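## Task

The cell is paused. According to its log, at 02:53:04 the mover took the lid off plate R38 (sitting in nest N3) and parked it at LP1; at 02:53:31 it took B83's lid (plate in N1) to LP3; at 02:53:58 it took B33's lid (plate in N2) to LP2; at 02:55:40 the dispenser failed and the run was aborted; at 02:55:55 auto-recover carried the lid from LP1 onto N2; at 02:56:20 it carried the lid from LP2 onto N1; at 02:56:51 a watchdog halted auto-recover. The lids carry no markings, so which lid belongs to which plate is known only from this log. Give every plate back its own lid, seated all the way down, with each plate left in the nest it began in, and then press CONTINUE. If the scene disagrees with the log, press CALL instead and leave every plate and lid exactly where it began. Pressing RETRY, CONTINUE or SKIP fails the job if a gripper is holding labware, if any plate at a nest is not seated in it, or if any lid there is not seated on a plate. Anything that stays in place only because the robot holds it does not count: release and withdraw at the end; resting against the panel housing, the CALL key or the key this job needs is still fine.

## Robot and tools

Robot: two six-joint arms, left_arm and right_arm, each ending in a parallel gripper. The names are labels only; left_arm sits on the +y side. The idle arm may be parked out of the way. Deck labels name nests (N) and lid parks (LP) in no fixed order. The operator panel has, left to right as you face it, RETRY (white), CONTINUE (green), SKIP (yellow), CALL (blue). The first three are go keys: the job ends the moment one goes down. After CALL the job ends when the robot stops. A key is pressed by pushing until it latches. A wrong or premature go key is usually worse than none.

Frames: result poses are in one scene frame, origin on the tabletop between the arms, +x out over the table, +z up. Positions in metres, orientation as quaternion wxyz, velocities in m/s and rad/s. Printed hand positions can be off, more so at long reach. Each gripper's own axes: fingers point along +z, close and open along y. end_effector_position is the point between the closed pads; closed fingertips reach about 33 mm past it, fully open about 9 mm. Closing pushes the tips roughly 24 mm farther out, so keep that clearance above surfaces.

The row: every motion uses one flat list of 18 numbers, each in [-1, 1], covering both arms even if one stays still. Order: left dx, dy, dz, rx, ry, rz, left gripper position, force_limit, speed, then the same nine for the right arm. dx..rz are an offset, not a pose: a target relative to that gripper's measured pose in the most recent result that showed it (or, before any such result in a scene and for later calls within one reply, from where it is when the action begins), expressed in the gripper's own axes. 1.0 equals 0.6 m or 180 degrees; rx, ry, rz form a single rotation vector. All rows in one action share that same reference, not the previous row. Zero offsets are not a pause; they pull the hand back to the reference. For a hand that should hold still, send the offset back to its desired pose in the first call of a reply and zeros afterwards. Gripper numbers are absolute commands: position +1 fully open (140 mm), pads touch near -0.8, -1 closes until blocked; force_limit about 14 N at -1, 60 N at 0, 107 N at +1; speed about 30, 140, 250 mm/s at -1, 0, +1. To leave a gripper unchanged, repeat its last three numbers; a 0 is a real command.

Tools. execute_actions takes "actions", a list holding at most one item. Empty list: returns the state with pictures. {"rows": [...], "steps": n}: up to 15 rows, n at most 15 and at least 11, each step 1/30 s; the last row repeats to fill n. {"steps": n} alone: waits until n steps (max 300) have passed since the last result, reply time included. "pictures": true adds images. move takes "target" (one 18-number row as above) and optional "speed" in m/s, 0.002 to 0.5, default 0.25 (rotation up to twice that in rad/s); hands travel straight toward their targets, finishing together in 0.5 to 10 s, and do not avoid obstacles or each other. Its result adds a move: line (done, off_target, moving, held, fault) plus limits (paced = target clipped; held = some steps blocked, after which the arm may surge) and each hand's distance to target. wait takes "seconds" 0 to 10. zoom_image takes "camera" (cam_high, cam_left_wrist, cam_right_wrist) and "region" [x0, y0, x1, y1] in image pixels, at most 504x504; all images are 672x504. finished_scene takes "scene" (1 or 2) and is final.

Timing: each commanded pose is clipped to 70 mm and 16 degrees from the measured pose per step, so long targets need several actions; after an action the arm goes only to its last clipped pose. A result is taken 11 steps before the action ends; those steps run while you compose the next reply.

Results: the state line gives both grippers' pose and velocities, joint positions, joint torques (offset and noisy), flange force (includes held weight, has error), position_measured in counts (3 open, 230 pads touching, nonlinear), and object_status: 0 moving, 1 blocked while opening, 2 blocked while closing (a grip), 3 reached target or pads met. After closing with -1, confirm status 2. To squeeze harder, raise force_limit and change position by at least 0.01 (e.g. -1 to -0.98). HELD marks steps not sent; pose unreachable means the clearance check altered a command. MOTOR HOT warns of overheating; an OVER-TEMPERATURE FAULT brakes the arm.

Avoid: arms are stiff, so pushing even a few millimetres past firm contact can trigger a fault (joint torque over limit, or 144 N external force), freezing that arm for 10 s. Contact hits harder at higher speed and deeper targets. Do not collide the arms, drop or knock anything off the table, slam, or pull hard. Release grips and move clear before pressing a go key.

Each tool is called after "Request:" as a command line: name --argument value for each argument, lists and objects as JSON in quotes; but a table of rows of numbers goes row by row, as --pt "numbers of a row", without its own name.

## Session

Request:
execute_actions --actions '[]'

Scene clock: 0.00 s of 9600.00 s.
left_arm: end_effector_position=(+0.2515, -0.1870, +0.3442) position_measured=3 object_status=3 end_effector_quat_wxyz=(+0.416, +0.820, -0.308, -0.245) end_effector_velocity=(-0.000, +0.001, -0.001) end_effector_angular_velocity=(+0.002, +0.001, +0.000) | right_arm: end_effector_position=(+0.4079, -0.6122, +0.2756) position_measured=3 object_status=3 end_effector_quat_wxyz=(+0.643, -0.682, -0.256, +0.236) end_effector_velocity=(-0.000, +0.000, +0.000) end_effector_angular_velocity=(+0.002, +0.001, +0.000)
Joint positions: left_arm=[-0.816  0.498  1.391 -1.028  1.409  1.673] | right_arm=[-0.777  0.483  1.9    0.349  2.236  0.23 ]
Joint velocities: left_arm=[ 0.    -0.001  0.003  0.     0.    -0.   ] | right_arm=[-0.     0.     0.001  0.     0.001 -0.   ]
Joint torques (N m, as the joint torque sensors report them, + toward a larger angle): no reading
Flange force (N, the push that the arm receives, along the gripper's own x y z axes): no reading
Hand target (left_arm): +0.251, -0.187, +0.344; +0.416, +0.820, -0.308, -0.245
Hand target (right_arm): +0.408, -0.612, +0.276; +0.643, -0.682, -0.256, +0.236

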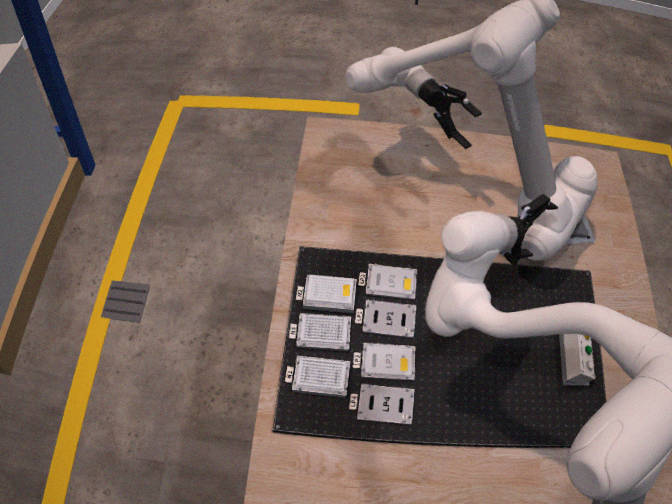

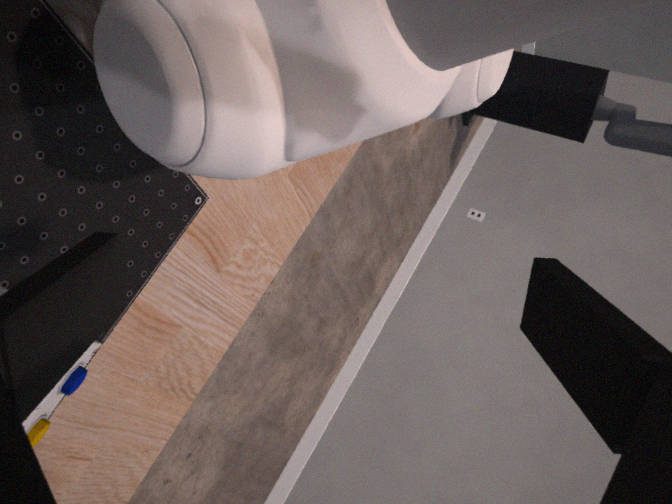

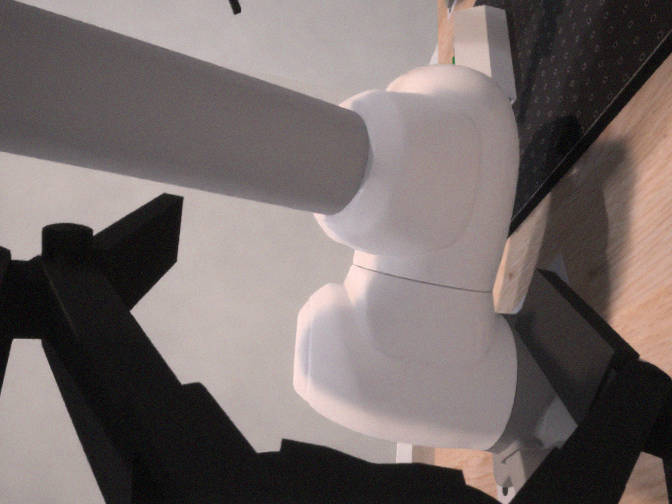

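Request:
zoom_image --camera "cam_high" --region '[270, 250, 450, 440]'

Request:
zoom_image --camera "cam_high" --region '[520, 290, 640, 410]'

Region (270, 250, 450, 440) of cam_high's 672x504 image, scaled by 2.653, with more detail than that image has; it fills the left 477 columns of this view, and the rest is white.

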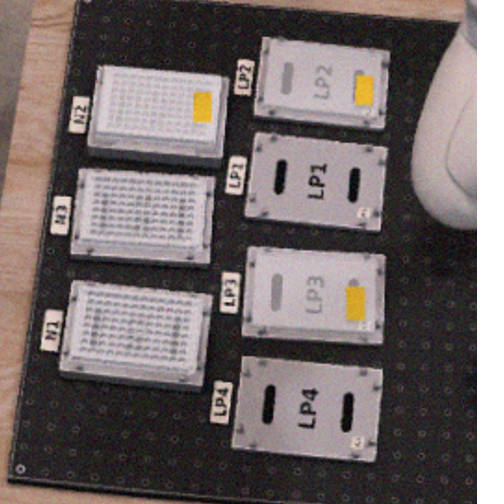

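Region (520, 290, 640, 410) of cam_high's 672x504 image, scaled by 4.200, with more detail than that image has.

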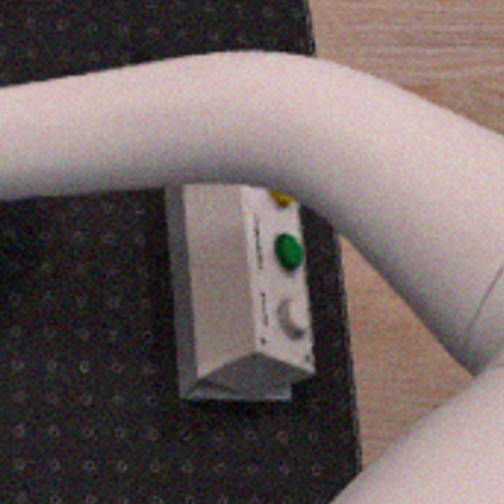

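The log says LP2's lid went to N1, but N1 is bare and there's still a lid on LP2. The log contradicts the scene, so I'll press CALL.

Request:
move --target '[-0.382,-0.028,0.198,0.337,0.315,-0.133,-1,0,0.5,0,0,0,0,0,0,1,0,0]' --speed 0.3

Scene clock: 6.27 s of 9600.00 s.
left_arm: end_effector_position=(+0.0204, -0.0790, +0.2988) position_measured=233 object_status=3 end_effector_quat_wxyz=(+0.001, +0.966, +0.000, +0.260) end_effector_velocity=(-0.001, +0.000, +0.000) end_effector_angular_velocity=(+0.000, +0.000, -0.001) | right_arm: end_effector_position=(+0.4079, -0.6122, +0.2756) position_measured=3 object_status=3 end_effector_quat_wxyz=(+0.643, -0.682, -0.256, +0.236) end_effector_velocity=(+0.001, -0.000, -0.000) end_effector_angular_velocity=(-0.000, -0.000, +0.000)
Joint positions: left_arm=[-1.648  0.251  1.622  0.53   1.38  -0.278] | right_arm=[-0.777  0.483  1.9    0.349  2.236  0.23 ]
Joint velocities: left_arm=[-0.001 -0.    -0.    -0.     0.    -0.   ] | right_arm=[ 0.     0.001 -0.001 -0.    -0.     0.   ]
Joint torques (N m, as the joint torque sensors report them, + toward a larger angle): left_arm=[  4.43 -65.26 -39.79   4.87   0.43   0.07] | right_arm=[ -0.65 -78.56 -26.99   3.16   2.61   0.08]
Flange force (N, the push that the arm receives, along the gripper's own x y z axes): left_arm=[-5.1 -1.3 -3.8] | right_arm=[2.4 4.6 -3.8]
Hand target (left_arm): +0.020, -0.079, +0.299; +0.001, +0.966, +0.000, +0.260
Hand target (right_arm): +0.408, -0.612, +0.276; +0.643, -0.682, -0.256, +0.236
Off the commanded pose (left_arm): 0.002 m, 0 deg.
Off the commanded pose (right_arm): 0.000 m, 0 deg.
Kept back: nothing.
After step 90, 0.37 s passed at rest.
move: done

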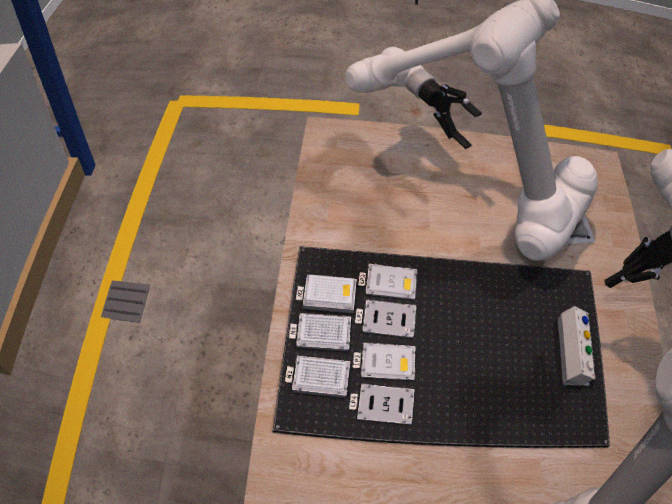

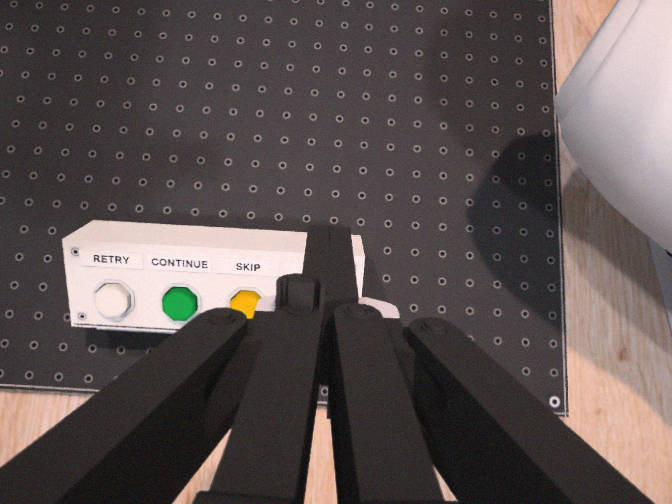

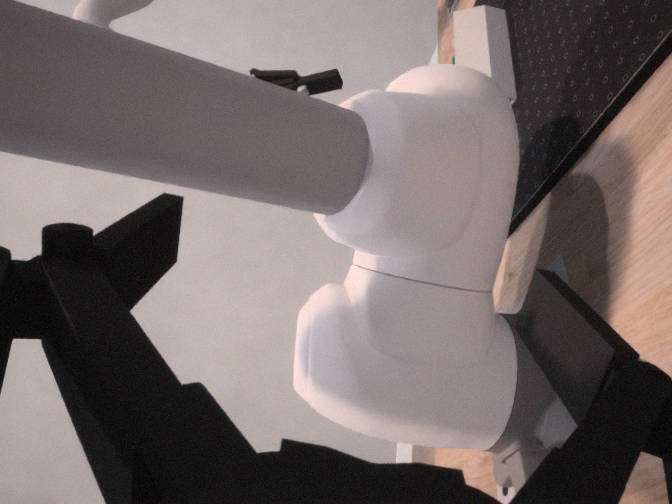

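Request:
move --target '[-0.158,-0.023,0.1,0,0,0,0.3,0,0.5,0,0,0,0,0,0,1,0,0]' --speed 0.2

Scene clock: 8.40 s of 9600.00 s.
left_arm: end_effector_position=(-0.0313, -0.0652, +0.1995) position_measured=91 object_status=3 end_effector_quat_wxyz=(+0.001, +0.966, +0.001, +0.260) end_effector_velocity=(-0.000, -0.000, +0.000) end_effector_angular_velocity=(-0.001, +0.000, -0.001) | right_arm: end_effector_position=(+0.4079, -0.6122, +0.2756) position_measured=3 object_status=3 end_effector_quat_wxyz=(+0.643, -0.682, -0.256, +0.236) end_effector_velocity=(-0.000, +0.000, -0.001) end_effector_angular_velocity=(+0.001, +0.002, -0.000)
Joint positions: left_arm=[-1.726  0.302  1.747  0.539  1.265 -0.434] | right_arm=[-0.777  0.483  1.9    0.349  2.236  0.23 ]
Joint velocities: left_arm=[-0.001  0.    -0.     0.    -0.    -0.   ] | right_arm=[-0.     0.001  0.001 -0.    -0.     0.   ]
Joint torques (N m, as the joint torque sensors report them, + toward a larger angle): left_arm=[  2.58 -66.42 -37.46   4.72   0.58   0.12] | right_arm=[  1.18 -79.64 -26.36   3.07   2.51   0.1 ]
Flange force (N, the push that the arm receives, along the gripper's own x y z axes): left_arm=[-2.0 -3.3 -3.5] | right_arm=[0.6 5.4 -6.4]
Hand target (left_arm): -0.031, -0.065, +0.199; +0.001, +0.966, +0.000, +0.260
Hand target (right_arm): +0.408, -0.612, +0.276; +0.643, -0.682, -0.256, +0.236
Off the commanded pose (left_arm): 0.000 m, 0 deg.
Off the commanded pose (right_arm): 0.000 m, 0 deg.
Kept back: nothing.
move: done

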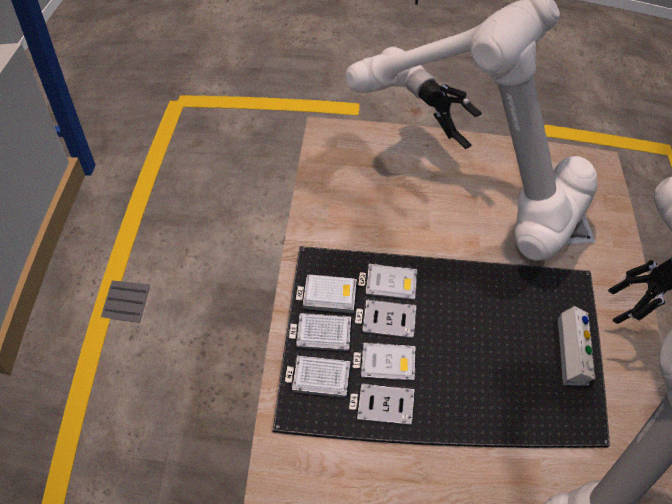

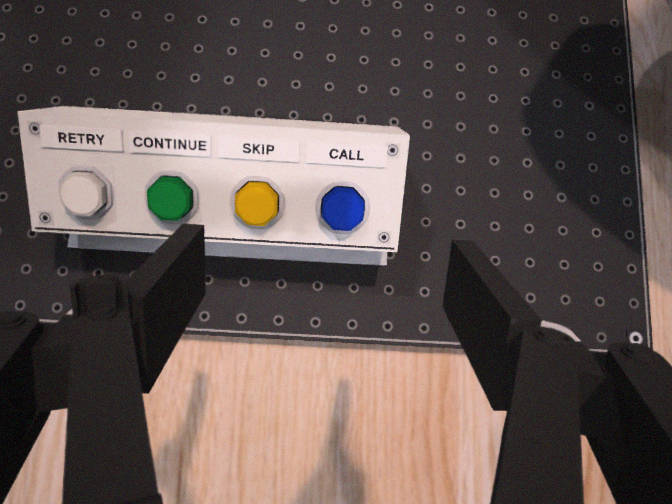

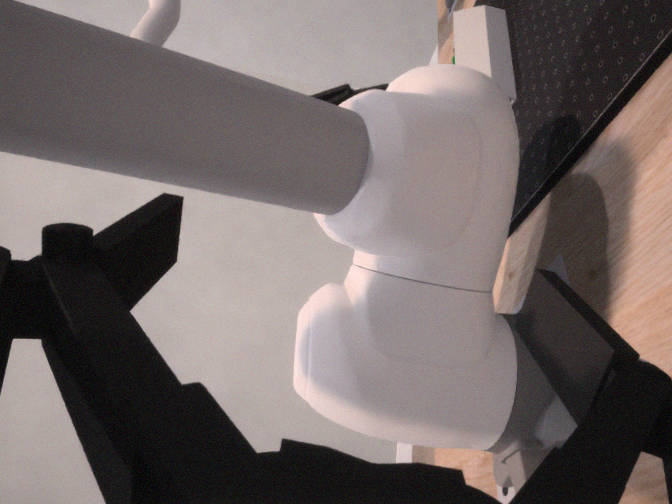

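Request:
move --target '[-0.023,0.012,0.117,0,0,0,-0.1,0,0.5,0,0,0,0,0,0,1,0,0]' --speed 0.15

Scene clock: 10.30 s of 9600.00 s.
left_arm: end_effector_position=(-0.0080, -0.0725, +0.1320) position_measured=141 object_status=3 end_effector_quat_wxyz=(+0.001, +0.966, +0.001, +0.260) end_effector_velocity=(-0.000, +0.000, -0.001) end_effector_angular_velocity=(+0.001, +0.000, -0.000) | right_arm: end_effector_position=(+0.4079, -0.6122, +0.2756) position_measured=3 object_status=3 end_effector_quat_wxyz=(+0.643, -0.682, -0.256, +0.236) end_effector_velocity=(+0.000, -0.000, -0.000) end_effector_angular_velocity=(-0.001, -0.000, +0.000)
Joint positions: left_arm=[-1.69   0.364  1.799  0.57   1.152 -0.471] | right_arm=[-0.777  0.483  1.9    0.349  2.236  0.23 ]
Joint velocities: left_arm=[-0.     0.     0.001 -0.    -0.    -0.   ] | right_arm=[ 0.     0.    -0.001 -0.    -0.     0.   ]
Joint torques (N m, as the joint torque sensors report them, + toward a larger angle): left_arm=[  1.6  -72.32 -34.53   4.11   0.41   0.03] | right_arm=[ -0.43 -79.46 -26.68   2.97   2.49   0.08]
Flange force (N, the push that the arm receives, along the gripper's own x y z axes): left_arm=[-1.9 1.9 -2.5] | right_arm=[3.0 4.9 -5.3]
Hand target (left_arm): -0.008, -0.072, +0.132; +0.001, +0.966, +0.001, +0.260
Hand target (right_arm): +0.408, -0.612, +0.276; +0.643, -0.682, -0.256, +0.236
Off the commanded pose (left_arm): 0.000 m, 0 deg.
Off the commanded pose (right_arm): 0.000 m, 0 deg.
Kept back: nothing.
move: done

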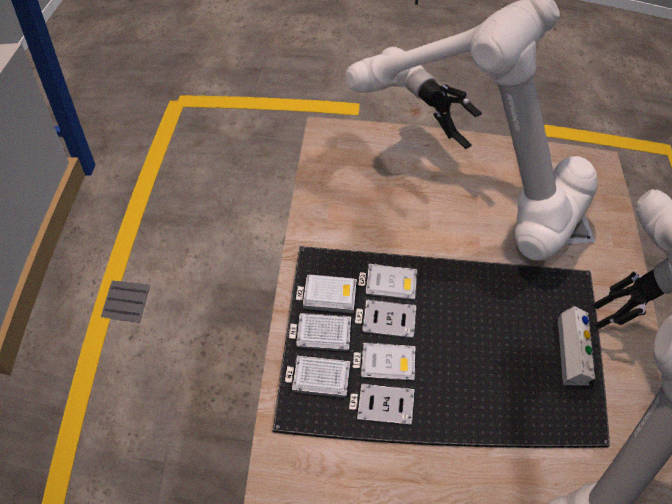

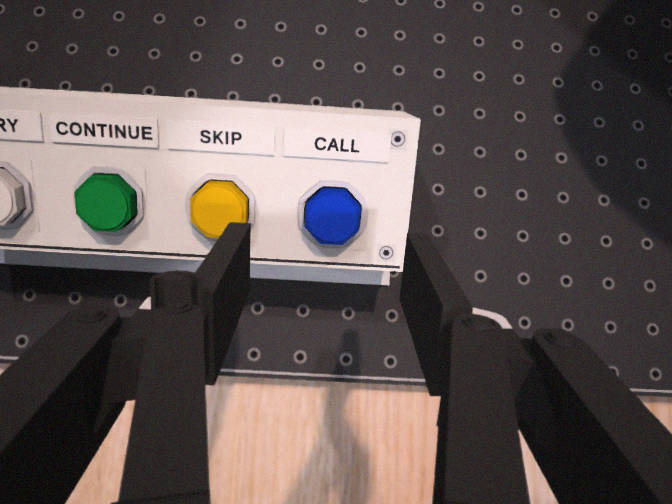

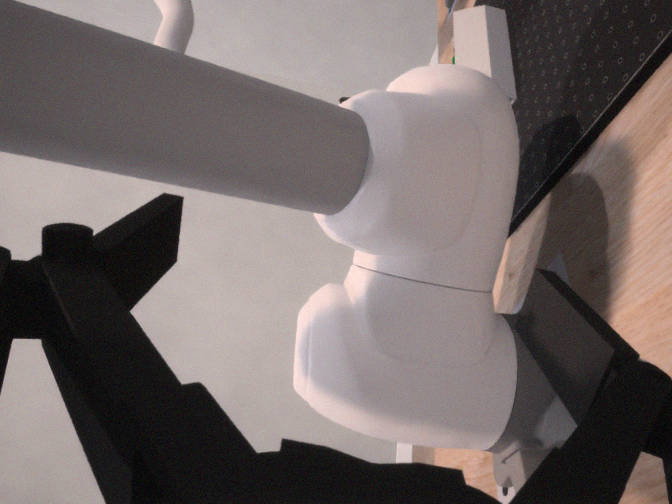

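Request:
move --target '[0.004,0.001,0.06,0,0,0,-1,0,1,0,0,0,0,0,0,1,0,0]' --speed 0.05

Request:
zoom_image --camera "cam_high" --region '[540, 270, 660, 390]'

Scene clock: 13.33 s of 9600.00 s.
left_arm: end_effector_position=(+0.0122, -0.0731, +0.1021) position_measured=233 object_status=3 end_effector_quat_wxyz=(+0.001, +0.966, +0.001, +0.260) end_effector_velocity=(+0.000, -0.001, -0.000) end_effector_angular_velocity=(-0.001, -0.000, +0.000) | right_arm: end_effector_position=(+0.4079, -0.6122, +0.2756) position_measured=3 object_status=3 end_effector_quat_wxyz=(+0.643, -0.682, -0.256, +0.236) end_effector_velocity=(-0.001, +0.000, +0.001) end_effector_angular_velocity=(+0.003, +0.004, +0.001)
Joint positions: left_arm=[-1.661  0.391  1.825  0.591  1.095 -0.481] | right_arm=[-0.777  0.483  1.9    0.349  2.236  0.23 ]
Joint velocities: left_arm=[ 0.     0.001 -0.002  0.    -0.    -0.   ] | right_arm=[ 0.     0.     0.002 -0.     0.003  0.   ]
Joint torques (N m, as the joint torque sensors report them, + toward a larger angle): left_arm=[ 11.94 -73.02 -32.59   7.02   1.69   0.52] | right_arm=[ -0.13 -78.77 -26.5    3.03   2.57   0.03]
Flange force (N, the push that the arm receives, along the gripper's own x y z axes): left_arm=[-15.4 -0.1 -10.7] | right_arm=[2.4 4.2 -4.7]
Hand target (left_arm): +0.012, -0.073, +0.102; +0.001, +0.966, +0.001, +0.260
Hand target (right_arm): +0.408, -0.612, +0.276; +0.643, -0.682, -0.256, +0.236
Off the commanded pose (left_arm): 0.000 m, 0 deg.
Off the commanded pose (right_arm): 0.000 m, 0 deg.
Kept back: nothing.
move: done

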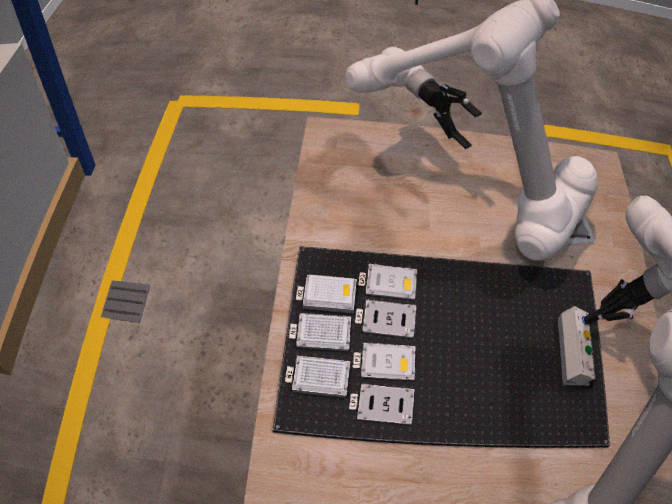

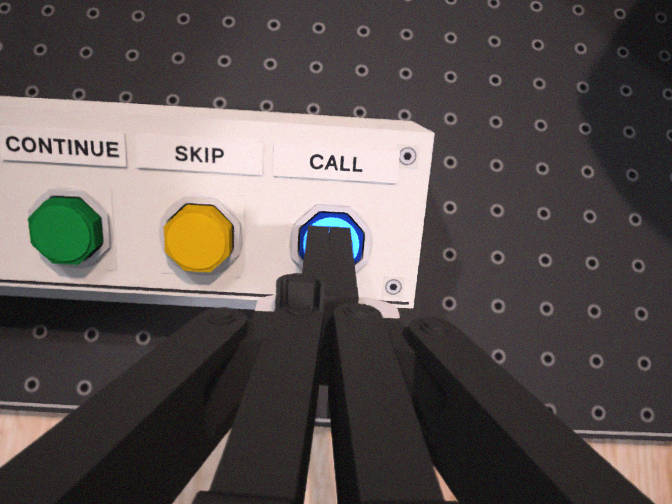

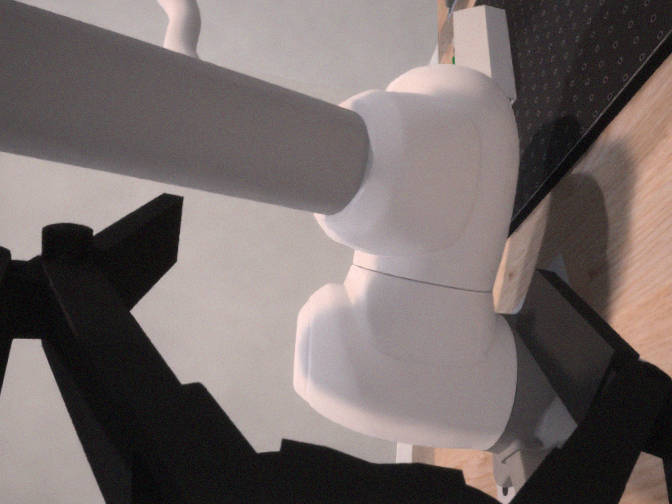

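Region (540, 270, 660, 390) of cam_high's 672x504 image, scaled by 4.200, with more detail than that image has.

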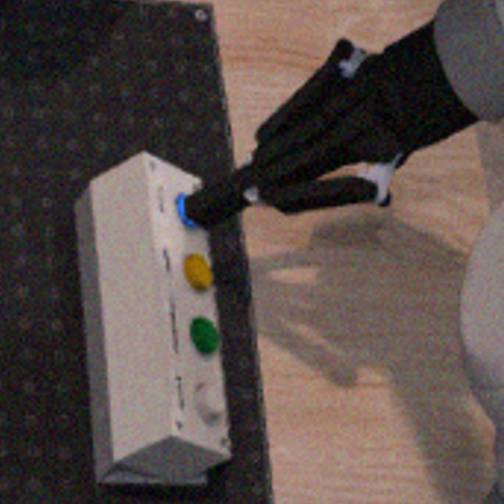

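Request:
move --target '[-0.03,0,-0.08,0,0,0,-1,0,1,0,0,0,0,0,0,1,0,0]' --speed 0.15

Scene clock: 14.33 s of 9600.00 s.
left_arm: end_effector_position=(-0.0275, -0.0731, +0.1345) position_measured=233 object_status=3 end_effector_quat_wxyz=(+0.001, +0.966, +0.001, +0.260) end_effector_velocity=(-0.000, -0.001, +0.001) end_effector_angular_velocity=(-0.002, +0.000, -0.001) | right_arm: end_effector_position=(+0.4079, -0.6122, +0.2756) position_measured=3 object_status=3 end_effector_quat_wxyz=(+0.643, -0.682, -0.256, +0.236) end_effector_velocity=(+0.000, -0.001, +0.000) end_effector_angular_velocity=(+0.000, -0.001, -0.000)
Joint positions: left_arm=[-1.718  0.367  1.79   0.561  1.17  -0.488] | right_arm=[-0.777  0.483  1.9    0.349  2.236  0.23 ]
Joint velocities: left_arm=[-0.     0.    -0.002  0.     0.    -0.   ] | right_arm=[-0.     0.    -0.002 -0.     0.001 -0.001]
Joint torques (N m, as the joint torque sensors report them, + toward a larger angle): left_arm=[  2.75 -72.62 -36.42   4.17   0.32   0.21] | right_arm=[ -1.55 -77.8  -26.73   3.11   2.42  -0.02]
Flange force (N, the push that the arm receives, along the gripper's own x y z axes): left_arm=[-3.6 -2.4 -2.0] | right_arm=[3.8 2.9 -3.2]
Hand target (left_arm): -0.027, -0.073, +0.134; +0.001, +0.966, +0.001, +0.260
Hand target (right_arm): +0.408, -0.612, +0.276; +0.643, -0.682, -0.256, +0.236
Off the commanded pose (left_arm): 0.000 m, 0 deg.
Off the commanded pose (right_arm): 0.000 m, 0 deg.
Kept back: nothing.
move: done

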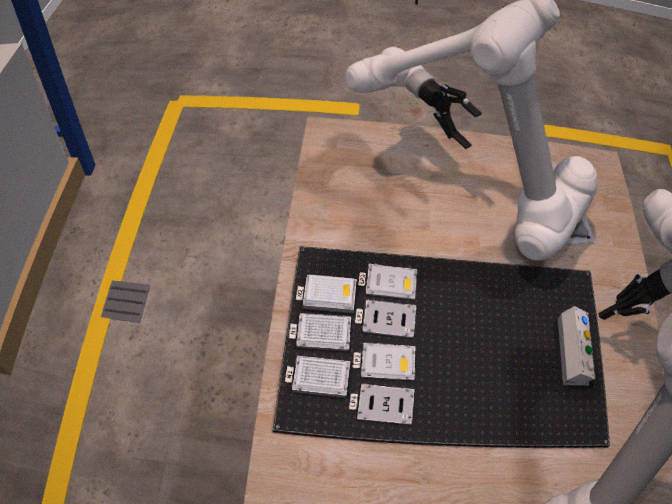

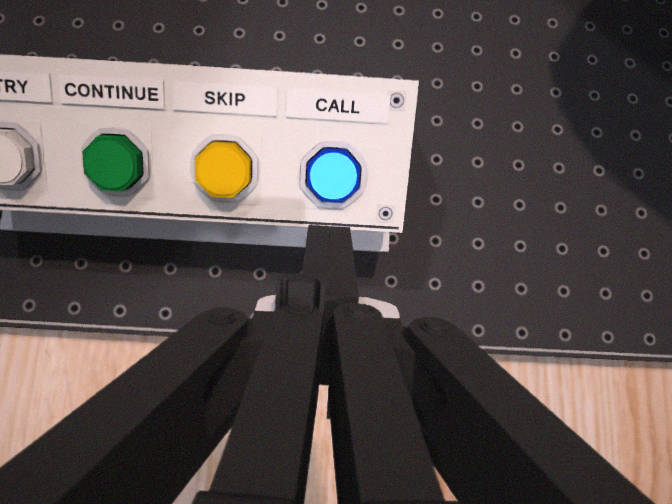

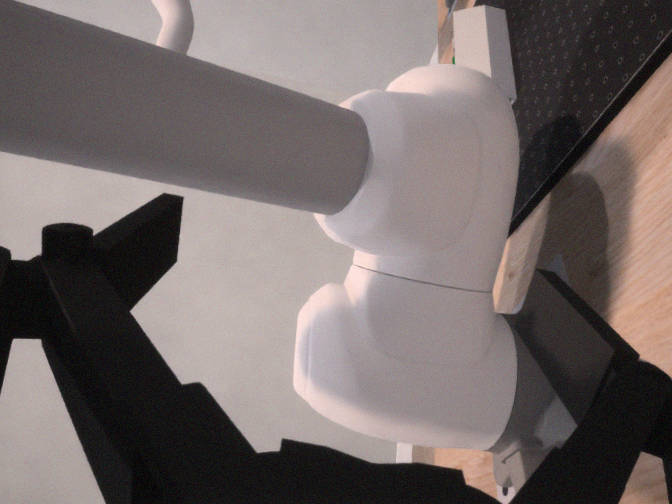

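CALL is latched and lit.

Request:
finished_scene --scene 1

The scene is finished: the task was done.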